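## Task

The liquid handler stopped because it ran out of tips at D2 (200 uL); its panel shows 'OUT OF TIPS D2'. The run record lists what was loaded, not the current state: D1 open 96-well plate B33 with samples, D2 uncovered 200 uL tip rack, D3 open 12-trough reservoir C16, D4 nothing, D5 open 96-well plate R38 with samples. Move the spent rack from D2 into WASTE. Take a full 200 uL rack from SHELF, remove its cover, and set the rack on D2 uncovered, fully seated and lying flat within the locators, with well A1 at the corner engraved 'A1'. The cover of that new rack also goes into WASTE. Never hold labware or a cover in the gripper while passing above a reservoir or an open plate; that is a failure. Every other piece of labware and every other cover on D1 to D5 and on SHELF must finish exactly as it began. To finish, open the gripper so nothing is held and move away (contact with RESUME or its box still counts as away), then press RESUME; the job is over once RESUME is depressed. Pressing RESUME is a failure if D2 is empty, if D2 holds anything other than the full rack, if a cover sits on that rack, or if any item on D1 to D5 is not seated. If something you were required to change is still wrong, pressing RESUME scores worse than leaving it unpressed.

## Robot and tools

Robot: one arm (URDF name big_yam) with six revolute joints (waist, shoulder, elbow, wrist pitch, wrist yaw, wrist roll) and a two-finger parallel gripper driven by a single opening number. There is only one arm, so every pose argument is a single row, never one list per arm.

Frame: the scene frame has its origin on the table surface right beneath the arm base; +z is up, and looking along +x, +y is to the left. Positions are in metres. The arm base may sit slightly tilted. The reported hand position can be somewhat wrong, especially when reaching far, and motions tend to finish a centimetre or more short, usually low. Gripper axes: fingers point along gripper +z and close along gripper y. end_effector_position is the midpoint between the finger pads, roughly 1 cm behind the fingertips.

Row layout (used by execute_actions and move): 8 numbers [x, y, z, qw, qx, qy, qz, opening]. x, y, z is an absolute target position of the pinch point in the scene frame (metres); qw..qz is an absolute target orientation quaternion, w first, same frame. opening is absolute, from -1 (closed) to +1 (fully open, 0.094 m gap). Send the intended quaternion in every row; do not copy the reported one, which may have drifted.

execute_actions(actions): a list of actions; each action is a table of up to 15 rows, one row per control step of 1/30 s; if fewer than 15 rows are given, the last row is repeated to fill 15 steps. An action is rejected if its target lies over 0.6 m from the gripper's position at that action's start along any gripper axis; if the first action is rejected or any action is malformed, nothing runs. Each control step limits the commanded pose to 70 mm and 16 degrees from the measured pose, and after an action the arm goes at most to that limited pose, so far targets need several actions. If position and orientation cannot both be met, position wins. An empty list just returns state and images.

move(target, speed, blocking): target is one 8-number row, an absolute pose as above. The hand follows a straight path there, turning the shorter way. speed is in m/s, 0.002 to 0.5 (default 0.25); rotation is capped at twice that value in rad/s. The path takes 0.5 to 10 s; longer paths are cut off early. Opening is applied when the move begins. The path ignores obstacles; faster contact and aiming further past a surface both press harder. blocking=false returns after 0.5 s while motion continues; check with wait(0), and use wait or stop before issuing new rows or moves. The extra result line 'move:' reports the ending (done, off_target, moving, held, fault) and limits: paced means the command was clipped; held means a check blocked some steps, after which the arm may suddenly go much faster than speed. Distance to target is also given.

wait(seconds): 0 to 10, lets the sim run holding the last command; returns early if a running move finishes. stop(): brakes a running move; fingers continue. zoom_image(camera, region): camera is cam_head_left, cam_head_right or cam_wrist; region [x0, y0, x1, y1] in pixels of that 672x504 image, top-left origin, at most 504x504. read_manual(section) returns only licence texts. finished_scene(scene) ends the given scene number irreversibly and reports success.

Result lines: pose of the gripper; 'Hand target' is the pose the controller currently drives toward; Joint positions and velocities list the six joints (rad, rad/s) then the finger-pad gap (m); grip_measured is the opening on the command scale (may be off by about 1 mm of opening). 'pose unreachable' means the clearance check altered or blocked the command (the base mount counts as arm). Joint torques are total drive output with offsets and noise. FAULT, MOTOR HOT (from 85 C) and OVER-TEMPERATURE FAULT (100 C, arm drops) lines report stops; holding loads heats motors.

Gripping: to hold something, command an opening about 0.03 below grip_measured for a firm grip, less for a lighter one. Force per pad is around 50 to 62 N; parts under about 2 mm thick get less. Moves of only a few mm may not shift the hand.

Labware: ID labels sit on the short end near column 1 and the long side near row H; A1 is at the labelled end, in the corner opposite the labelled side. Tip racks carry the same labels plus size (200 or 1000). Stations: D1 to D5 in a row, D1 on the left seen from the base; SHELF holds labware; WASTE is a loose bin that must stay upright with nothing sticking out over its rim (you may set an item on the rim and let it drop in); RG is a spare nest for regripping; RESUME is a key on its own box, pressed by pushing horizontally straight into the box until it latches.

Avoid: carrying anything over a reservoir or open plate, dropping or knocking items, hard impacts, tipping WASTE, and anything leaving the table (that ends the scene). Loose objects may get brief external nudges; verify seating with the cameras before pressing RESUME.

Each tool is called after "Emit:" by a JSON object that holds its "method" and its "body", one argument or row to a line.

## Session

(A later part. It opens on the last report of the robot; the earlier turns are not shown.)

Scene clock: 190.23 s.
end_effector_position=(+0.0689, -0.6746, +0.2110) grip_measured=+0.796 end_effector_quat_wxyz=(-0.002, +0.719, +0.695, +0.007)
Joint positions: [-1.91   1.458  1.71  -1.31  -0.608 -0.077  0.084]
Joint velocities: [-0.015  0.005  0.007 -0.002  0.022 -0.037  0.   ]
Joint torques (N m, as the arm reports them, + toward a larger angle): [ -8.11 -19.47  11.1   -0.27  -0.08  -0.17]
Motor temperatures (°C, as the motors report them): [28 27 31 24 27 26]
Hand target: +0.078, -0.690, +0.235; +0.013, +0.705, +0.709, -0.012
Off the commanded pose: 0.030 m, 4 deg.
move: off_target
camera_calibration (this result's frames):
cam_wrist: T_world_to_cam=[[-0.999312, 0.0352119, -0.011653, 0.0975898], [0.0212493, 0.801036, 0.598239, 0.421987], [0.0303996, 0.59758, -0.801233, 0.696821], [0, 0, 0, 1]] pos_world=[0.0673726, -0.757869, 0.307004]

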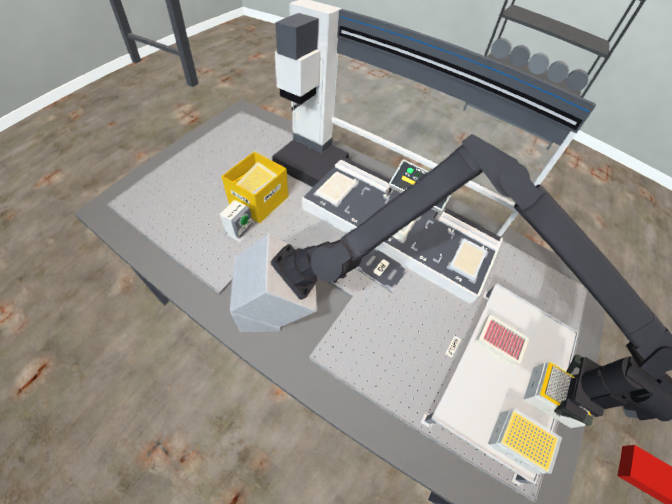

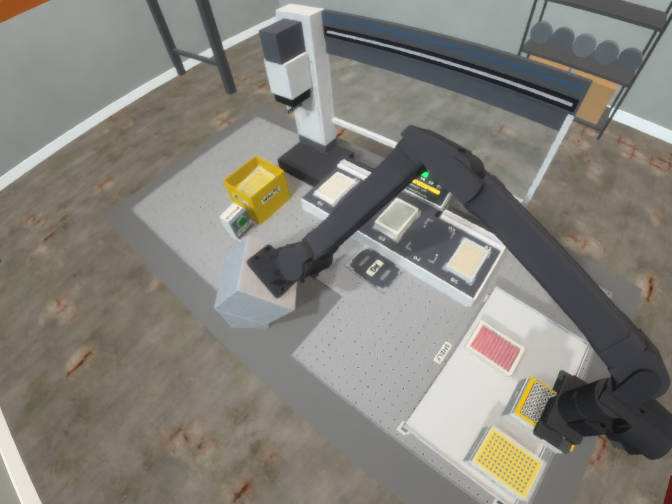

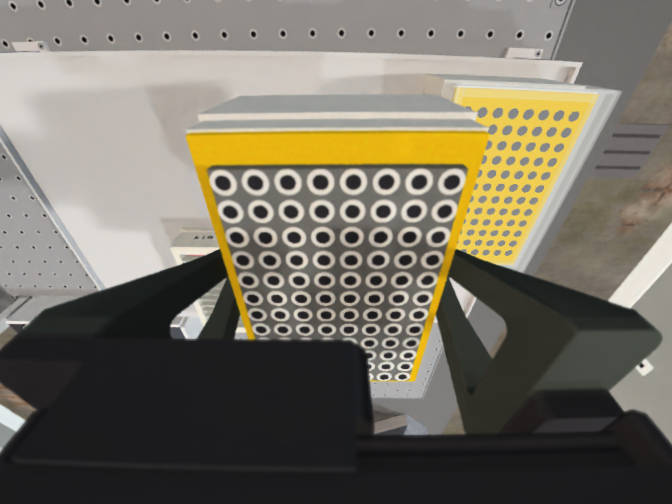

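Emit:
{"method": "move", "body": {
  "target": [0.03,-0.6,0.22,0,0.707,0.707,0,0.72],
  "speed": 0.15
}}

Emit:
{"method": "move", "body": {
  "target": [0.04,-0.35,0.16,0,0.707,0.707,0,0.72],
  "speed": 0.22
}}

Emit:
{"method": "move", "body": {
  "target": [0.07,-0.33,0.09,0,1,0,0,0.72],
  "speed": 0.4
}}

Emit:
{"method": "move", "body": {
  "target": [0.07,-0.33,0.035,0,1,0,0,0.72],
  "speed": 0.07
}}

Scene clock: 198.43 s.
end_effector_position=(+0.0325, -0.6010, +0.2178) grip_measured=+0.796 end_effector_quat_wxyz=(-0.002, +0.713, +0.701, +0.005)
Joint positions: [-2.008  1.316  1.437 -1.237 -0.65  -0.2    0.084]
Joint velocities: [-0.005 -0.044 -0.002 -0.007  0.007 -0.007  0.   ]
Joint torques (N m, as the arm reports them, + toward a larger angle): [ -6.96 -15.67   6.21   0.43  -0.08  -0.17]
Motor temperatures (°C, as the motors report them): [28 27 32 24 27 26]
Hand target: +0.032, -0.599, +0.221; +0.001, +0.707, +0.707, +0.000
Off the commanded pose: 0.003 m, 1 deg.
move: done
camera_calibration (this result's frames):
cam_wrist: T_world_to_cam=[[-0.999835, 0.0165284, -0.00746913, 0.0465821], [0.00882796, 0.803194, 0.595652, 0.361966], [0.0158443, 0.595489, -0.803208, 0.659045], [0, 0, 0, 1]] pos_world=[0.0329369, -0.683952, 0.314092]

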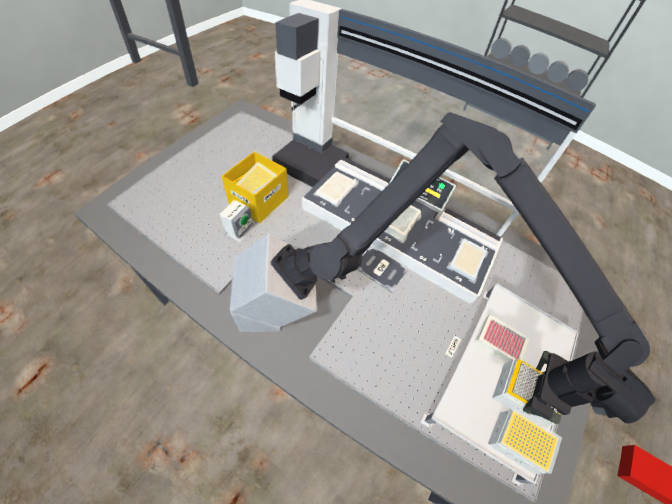

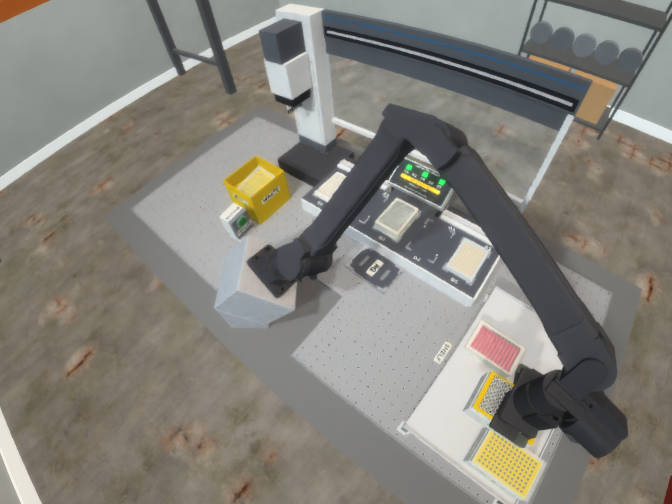

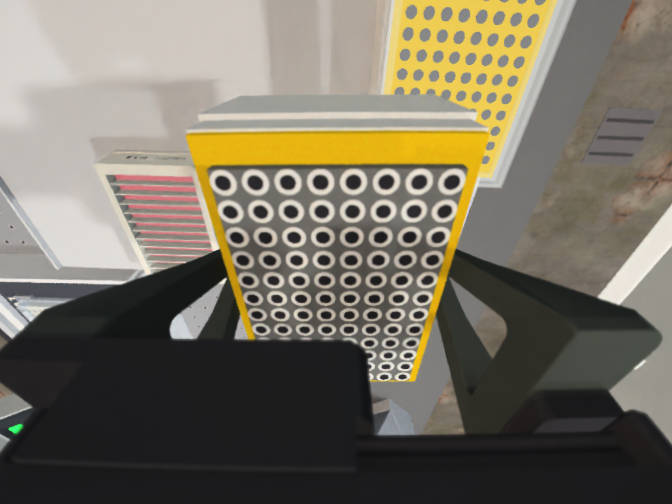

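Scene clock: 199.97 s.
end_effector_position=(+0.0423, -0.3495, +0.1623) grip_measured=+0.796 end_effector_quat_wxyz=(-0.002, +0.711, +0.704, +0.001)
Joint positions: [-2.006  0.786  0.626 -0.946 -0.645 -0.2    0.084]
Joint velocities: [-0.005  0.005  0.012  0.017 -0.051  0.022 -0.001]
Joint torques (N m, as the arm reports them, + toward a larger angle): [-0.87 -5.38  5.82  0.38  0.17  0.03]
Motor temperatures (°C, as the motors report them): [28 27 32 24 27 26]
Hand target: +0.045, -0.349, +0.161; +0.000, +0.707, +0.707, -0.000
Off the commanded pose: 0.003 m, 1 deg.
move: done
camera_calibration (this result's frames):
cam_wrist: T_world_to_cam=[[-0.999949, 0.00990043, -0.00176396, 0.0485998], [0.00694522, 0.806745, 0.590859, 0.194991], [0.00727282, 0.590817, -0.806773, 0.463885], [0, 0, 0, 1]] pos_world=[0.0438693, -0.43186, 0.259124]

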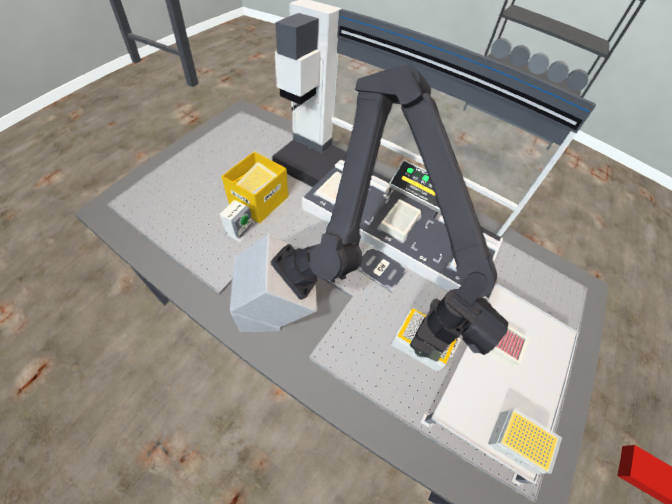

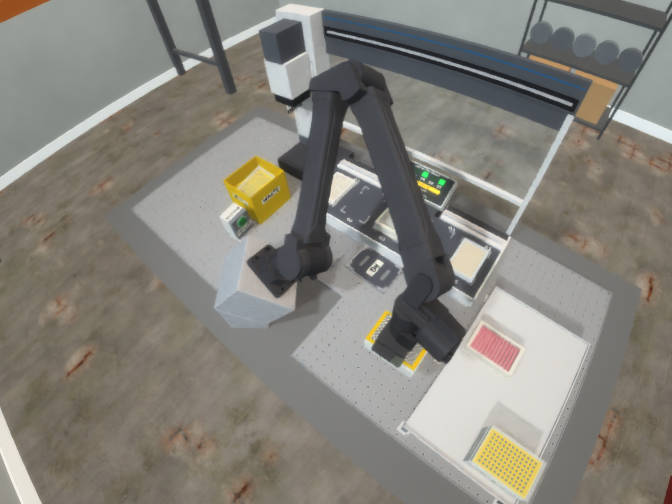

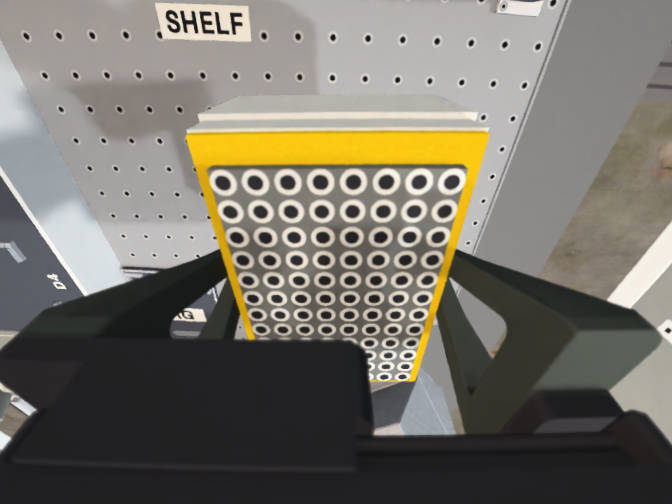

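Scene clock: 202.63 s.
end_effector_position=(+0.0704, -0.3366, +0.0972) grip_measured=+0.796 end_effector_quat_wxyz=(+0.008, +1.000, +0.009, -0.003)
Joint positions: [-1.731  0.809  0.503 -0.626 -0.497  1.633  0.084]
Joint velocities: [-0.005 -0.015  0.012 -0.002  0.022  0.007  0.001]
Joint torques (N m, as the arm reports them, + toward a larger angle): [-0.63 -4.86  4.18  0.41  0.32  0.11]
Motor temperatures (°C, as the motors report them): [28 27 31 24 27 26]
Hand target: +0.070, -0.329, +0.090; -0.002, +1.000, +0.001, -0.002
Off the commanded pose: 0.010 m, 1 deg.
move: done
camera_calibration (this result's frames):
cam_wrist: T_world_to_cam=[[-0.0187056, 0.999656, -0.0183883, 0.342151], [0.812172, 0.0259186, 0.582842, -0.0959013], [0.583118, -0.00403205, -0.812378, 0.163294], [0, 0, 0, 1]] pos_world=[-0.0109311, -0.33889, 0.194843]

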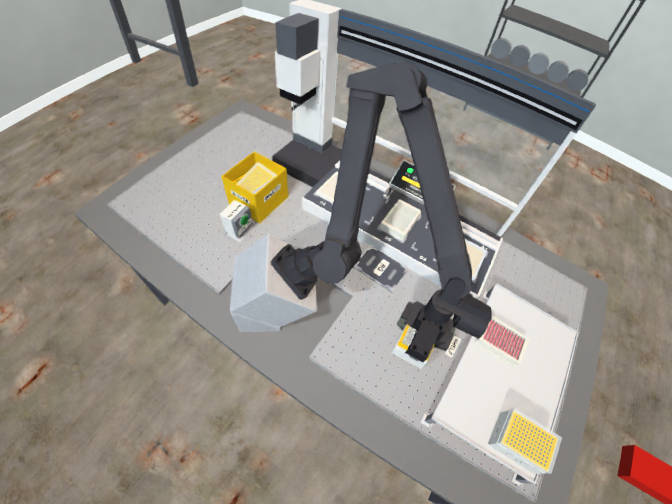

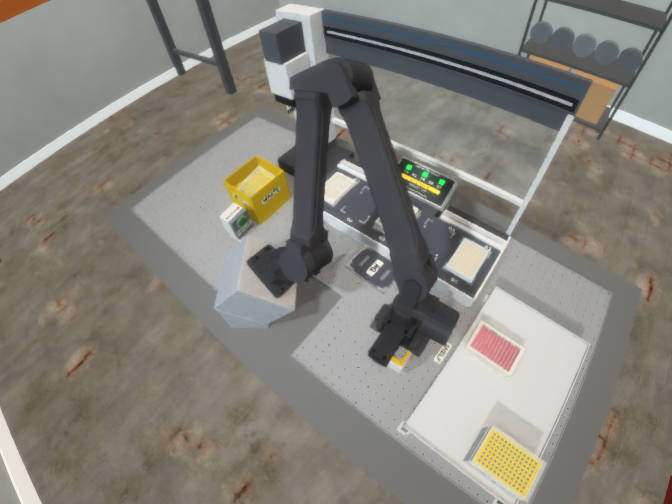

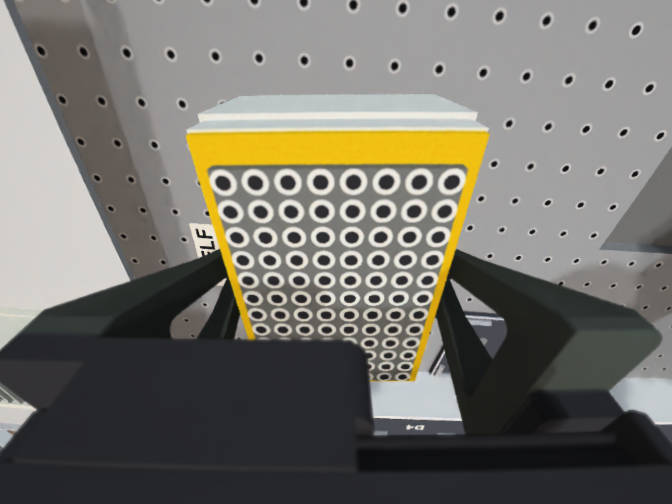

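Scene clock: 203.77 s.
end_effector_position=(+0.0703, -0.3378, +0.0512) grip_measured=+0.796 end_effector_quat_wxyz=(+0.010, +1.000, +0.012, -0.003)
Joint positions: [-1.641  0.952  0.471 -0.409 -0.441  1.711  0.084]
Joint velocities: [-0.015  0.005 -0.012 -0.017  0.007  0.051 -0.   ]
Joint torques (N m, as the arm reports them, + toward a larger angle): [ 0.12 -3.66  2.79  1.72  0.53  0.33]
Motor temperatures (°C, as the motors report them): [28 27 31 24 27 26]
Hand target: +0.070, -0.328, +0.037; -0.001, +1.000, +0.001, -0.001
Off the commanded pose: 0.018 m, 2 deg.
move: off_target
camera_calibration (this result's frames):
cam_wrist: T_world_to_cam=[[-0.0242255, 0.999433, -0.0233816, 0.343083], [0.811931, 0.0333152, 0.582802, -0.0663678], [0.583251, -0.00486557, -0.812278, 0.125702], [0, 0, 0, 1]] pos_world=[-0.0111184, -0.340066, 0.148806]

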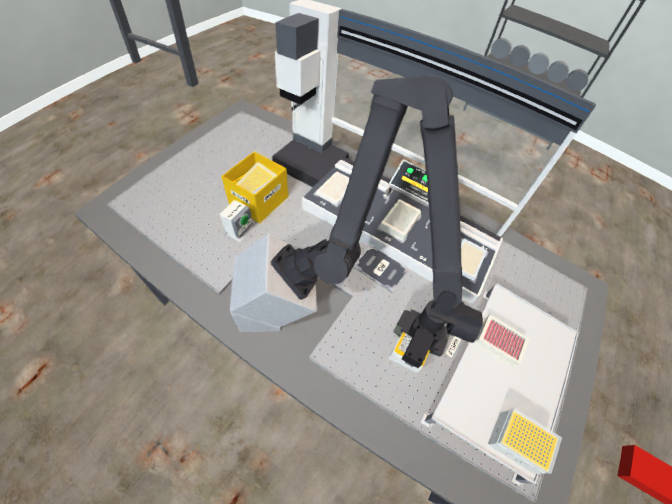

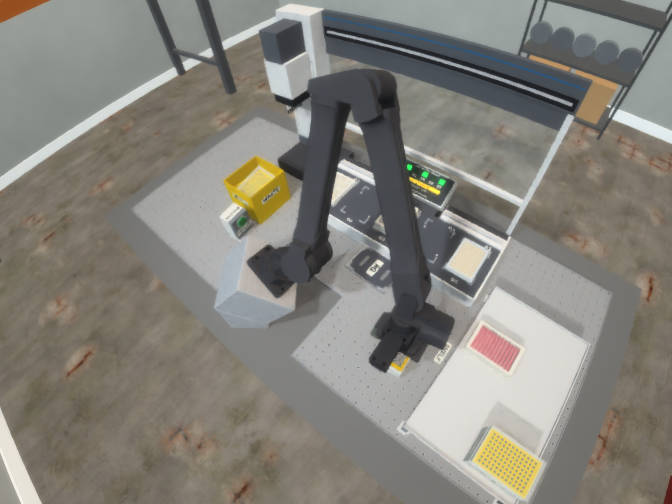

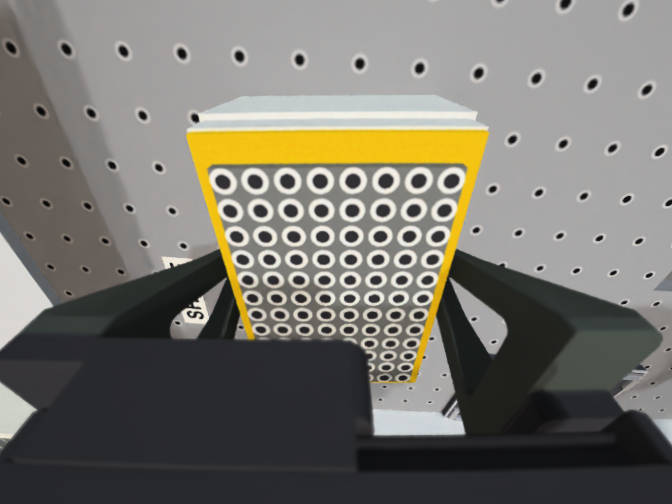

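Emit:
{"method": "move", "body": {
  "target": [0.07,-0.333,0.045,0,1,0,0,1]
}}

Emit:
{"method": "execute_actions", "body": {
  "actions": [
    [[0.072,-0.345,0.06,0.01,1,0,0,1],[0.073,-0.35,0.065,0.015,1,0,0,1],[0.073,-0.352,0.07,0.015,1,0,0,1],[0.073,-0.352,0.074,0.015,1,0,0,1],[0.073,-0.352,0.078,0.015,1,0,0,1],[0.073,-0.352,0.082,0.015,1,0,0,1],[0.073,-0.352,0.086,0.015,1,0,0,1],[0.073,-0.352,0.09,0.015,1,0,0,1],[0.073,-0.352,0.095,0.015,1,0,0,1],[0.073,-0.352,0.10,0.015,1,0,0,1],[0.073,-0.352,0.105,0.015,1,0,0,1],[0.073,-0.352,0.11,0.015,1,0,0,1],[0.073,-0.352,0.115,0.015,1,0,0,1],[0.073,-0.352,0.12,0.015,1,0,0,1],[0.073,-0.352,0.125,0.015,1,0,0,1]],
    [[0.073,-0.352,0.13,0.015,1,0,0,1],[0.073,-0.352,0.135,0.015,1,0,0,1]]
  ]
}}

Emit:
{"method": "move", "body": {
  "target": [0.07,-0.345,0.14,0,0.1,0.995,0,1],
  "speed": 0.5
}}

Emit:
{"method": "move", "body": {
  "target": [0.068,-0.33,0.09,0,0,1,0.01,1],
  "speed": 0.1
}}

Scene clock: 212.13 s.
end_effector_position=(+0.0704, -0.3378, +0.0516) grip_measured=+1.000 end_effector_quat_wxyz=(+0.010, +1.000, +0.008, -0.003)
Joint positions: [-1.641  0.95   0.471 -0.41  -0.441  1.718  0.094]
Joint velocities: [-0.005  0.005 -0.002 -0.032 -0.007 -0.022  0.   ]
Joint torques (N m, as the arm reports them, + toward a larger angle): [-1.39 -5.09  3.65  0.33  0.05  0.1 ]
Motor temperatures (°C, as the motors report them): [28 27 31 24 27 26]
Hand target: +0.070, -0.333, +0.045; -0.000, +1.000, -0.000, -0.000
Off the commanded pose: 0.008 m, 2 deg.
move: done
camera_calibration (this result's frames):
cam_wrist: T_world_to_cam=[[-0.0164926, 0.99958, -0.0238175, 0.342661], [0.811728, 0.027294, 0.583398, -0.0687789], [0.583803, -0.0097116, -0.811837, 0.124205], [0, 0, 0, 1]] pos_world=[-0.0110301, -0.339434, 0.149121]

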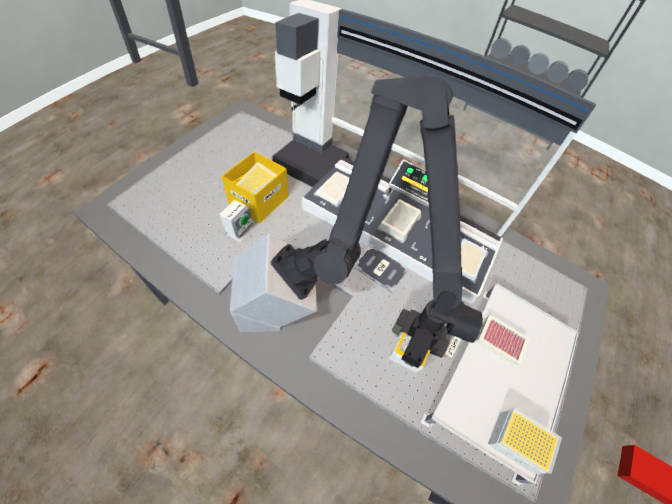

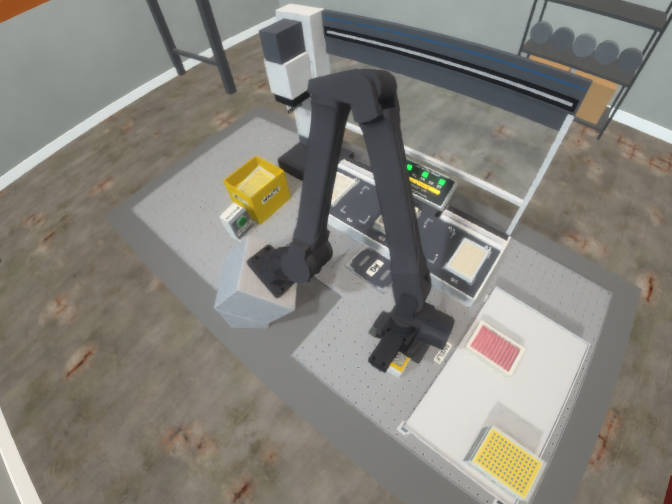

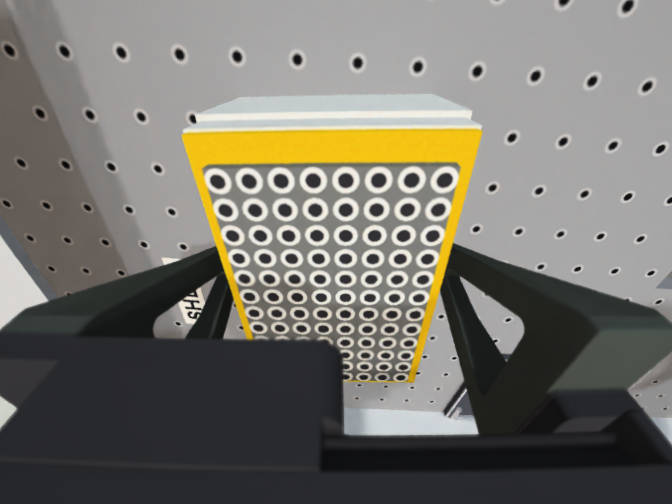

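Scene clock: 213.13 s.
end_effector_position=(+0.0694, -0.3360, +0.1254) grip_measured=+1.000 end_effector_quat_wxyz=(+0.003, +1.000, -0.013, +0.001)
Joint positions: [-1.808  0.75   0.538 -0.767 -0.549  1.6    0.094]
Joint velocities: [-0.005  0.005 -0.012 -0.002 -0.066 -0.022  0.   ]
Joint torques (N m, as the arm reports them, + toward a larger angle): [-1.96 -5.46  8.16 -0.32  0.03 -0.14]
Motor temperatures (°C, as the motors report them): [28 27 31 24 27 26]
Hand target: +0.073, -0.352, +0.135; +0.016, +1.000, -0.000, +0.001
Off the commanded pose: 0.019 m, 2 deg.
camera_calibration (this result's frames):
cam_wrist: T_world_to_cam=[[0.0256281, 0.999636, -0.00841807, 0.337769], [0.807481, -0.0157359, 0.589684, -0.126023], [0.589337, -0.0219099, -0.80759, 0.179715], [0, 0, 0, 1]] pos_world=[-0.0128082, -0.335692, 0.222293]

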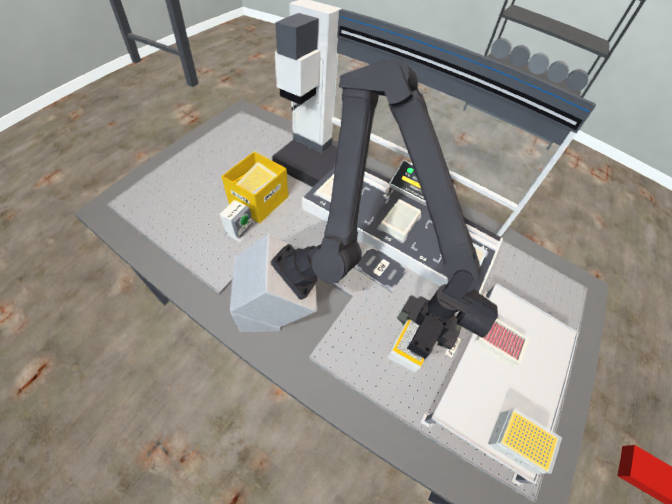

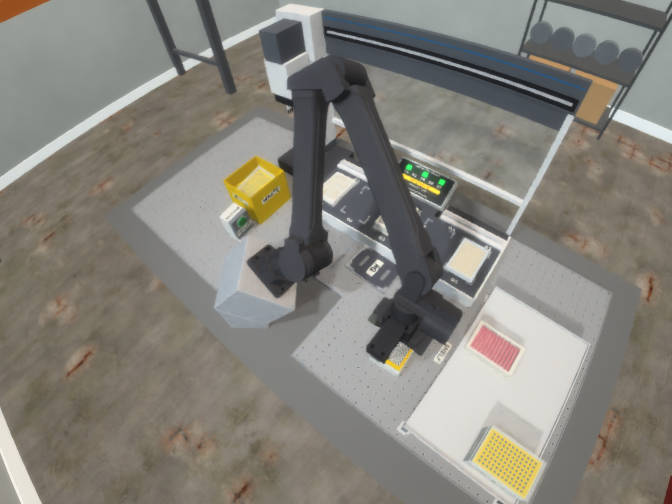

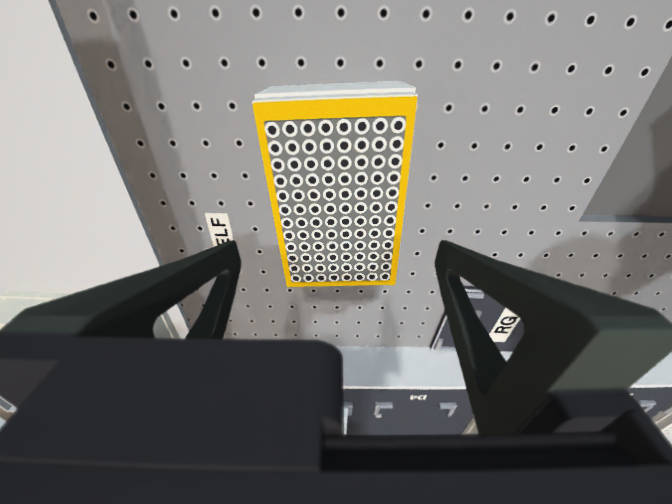

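Scene clock: 216.87 s.
end_effector_position=(+0.0663, -0.3247, +0.1284) grip_measured=+1.000 end_effector_quat_wxyz=(-0.000, +0.114, +0.993, +0.017)
Joint positions: [-1.83   0.747  0.538 -0.827 -0.561 -1.385  0.094]
Joint velocities: [-0.015 -0.005  0.002 -0.002 -0.051 -0.051  0.   ]
Joint torques (N m, as the arm reports them, + toward a larger angle): [-1.92 -5.19  8.77 -0.32 -0.2  -0.17]
Motor temperatures (°C, as the motors report them): [28 27 31 24 27 26]
Hand target: +0.070, -0.345, +0.140; -0.000, +0.100, +0.995, -0.001
Off the commanded pose: 0.024 m, 3 deg.
move: off_target
camera_calibration (this result's frames):
cam_wrist: T_world_to_cam=[[-0.227018, -0.973155, -0.0378332, -0.293469], [-0.790312, 0.161386, 0.591068, 0.0381806], [-0.569095, 0.164083, -0.805734, 0.321161], [0, 0, 0, 1]] pos_world=[0.146323, -0.34445, 0.2251]

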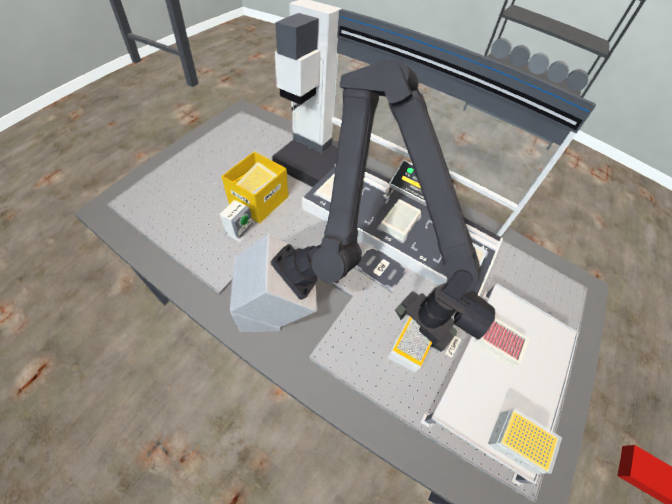

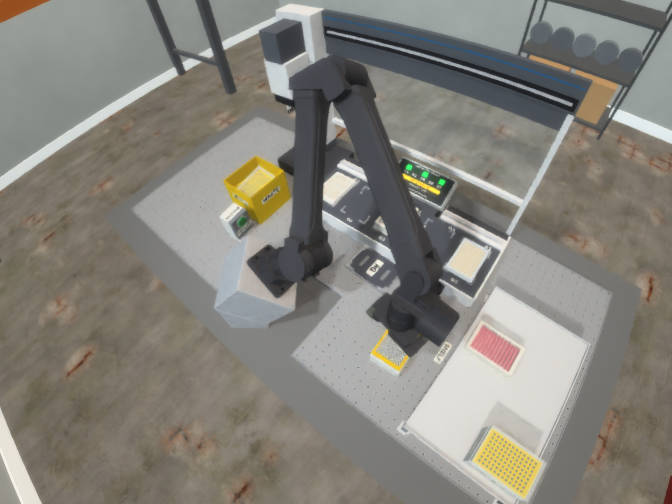

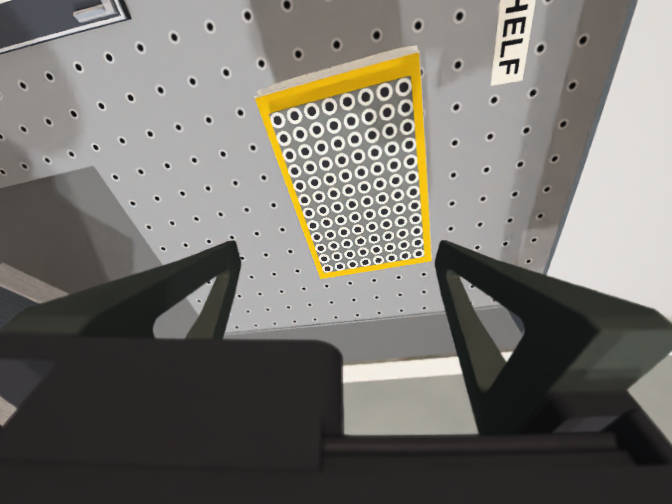

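Scene clock: 218.33 s.
end_effector_position=(+0.0692, -0.3384, +0.0991) grip_measured=+1.000 end_effector_quat_wxyz=(-0.002, +0.005, +1.000, -0.002)
Joint positions: [-1.743  0.818  0.515 -0.646 -0.507 -1.496  0.094]
Joint velocities: [-0.015 -0.005  0.012 -0.002 -0.007 -0.007  0.   ]
Joint torques (N m, as the arm reports them, + toward a larger angle): [-0.46 -4.13  4.15  0.4   0.09 -0.13]
Motor temperatures (°C, as the motors report them): [28 26 31 24 27 26]
Hand target: +0.068, -0.329, +0.091; -0.001, -0.001, +1.000, +0.011
Off the commanded pose: 0.012 m, 2 deg.
move: off_target
camera_calibration (this result's frames):
cam_wrist: T_world_to_cam=[[-0.010549, -0.999943, 0.00131843, -0.335184], [-0.806987, 0.00929193, 0.590495, 0.00974164], [-0.590474, 0.00516515, -0.80704, 0.249346], [0, 0, 0, 1]] pos_world=[0.151558, -0.336544, 0.195922]

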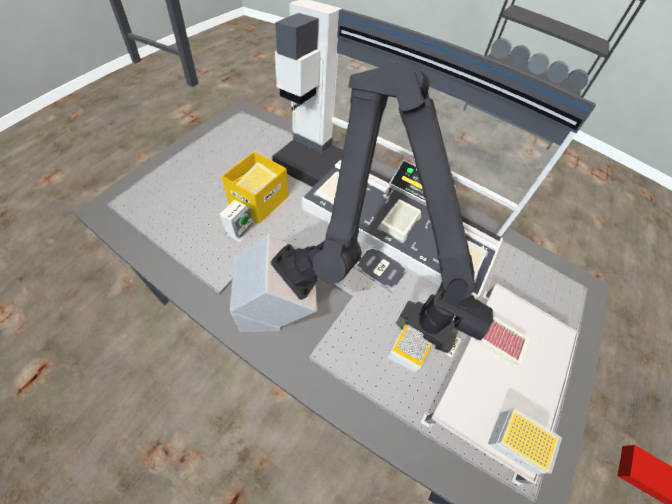

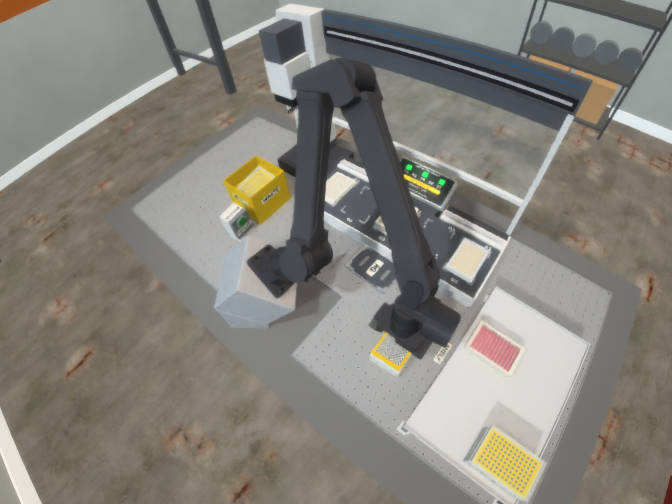

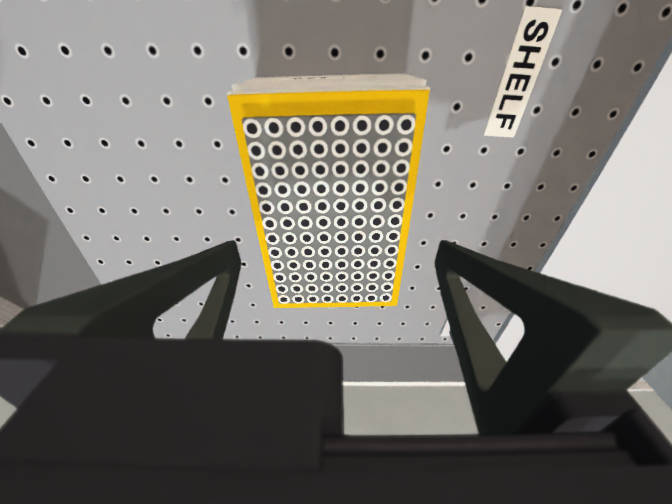

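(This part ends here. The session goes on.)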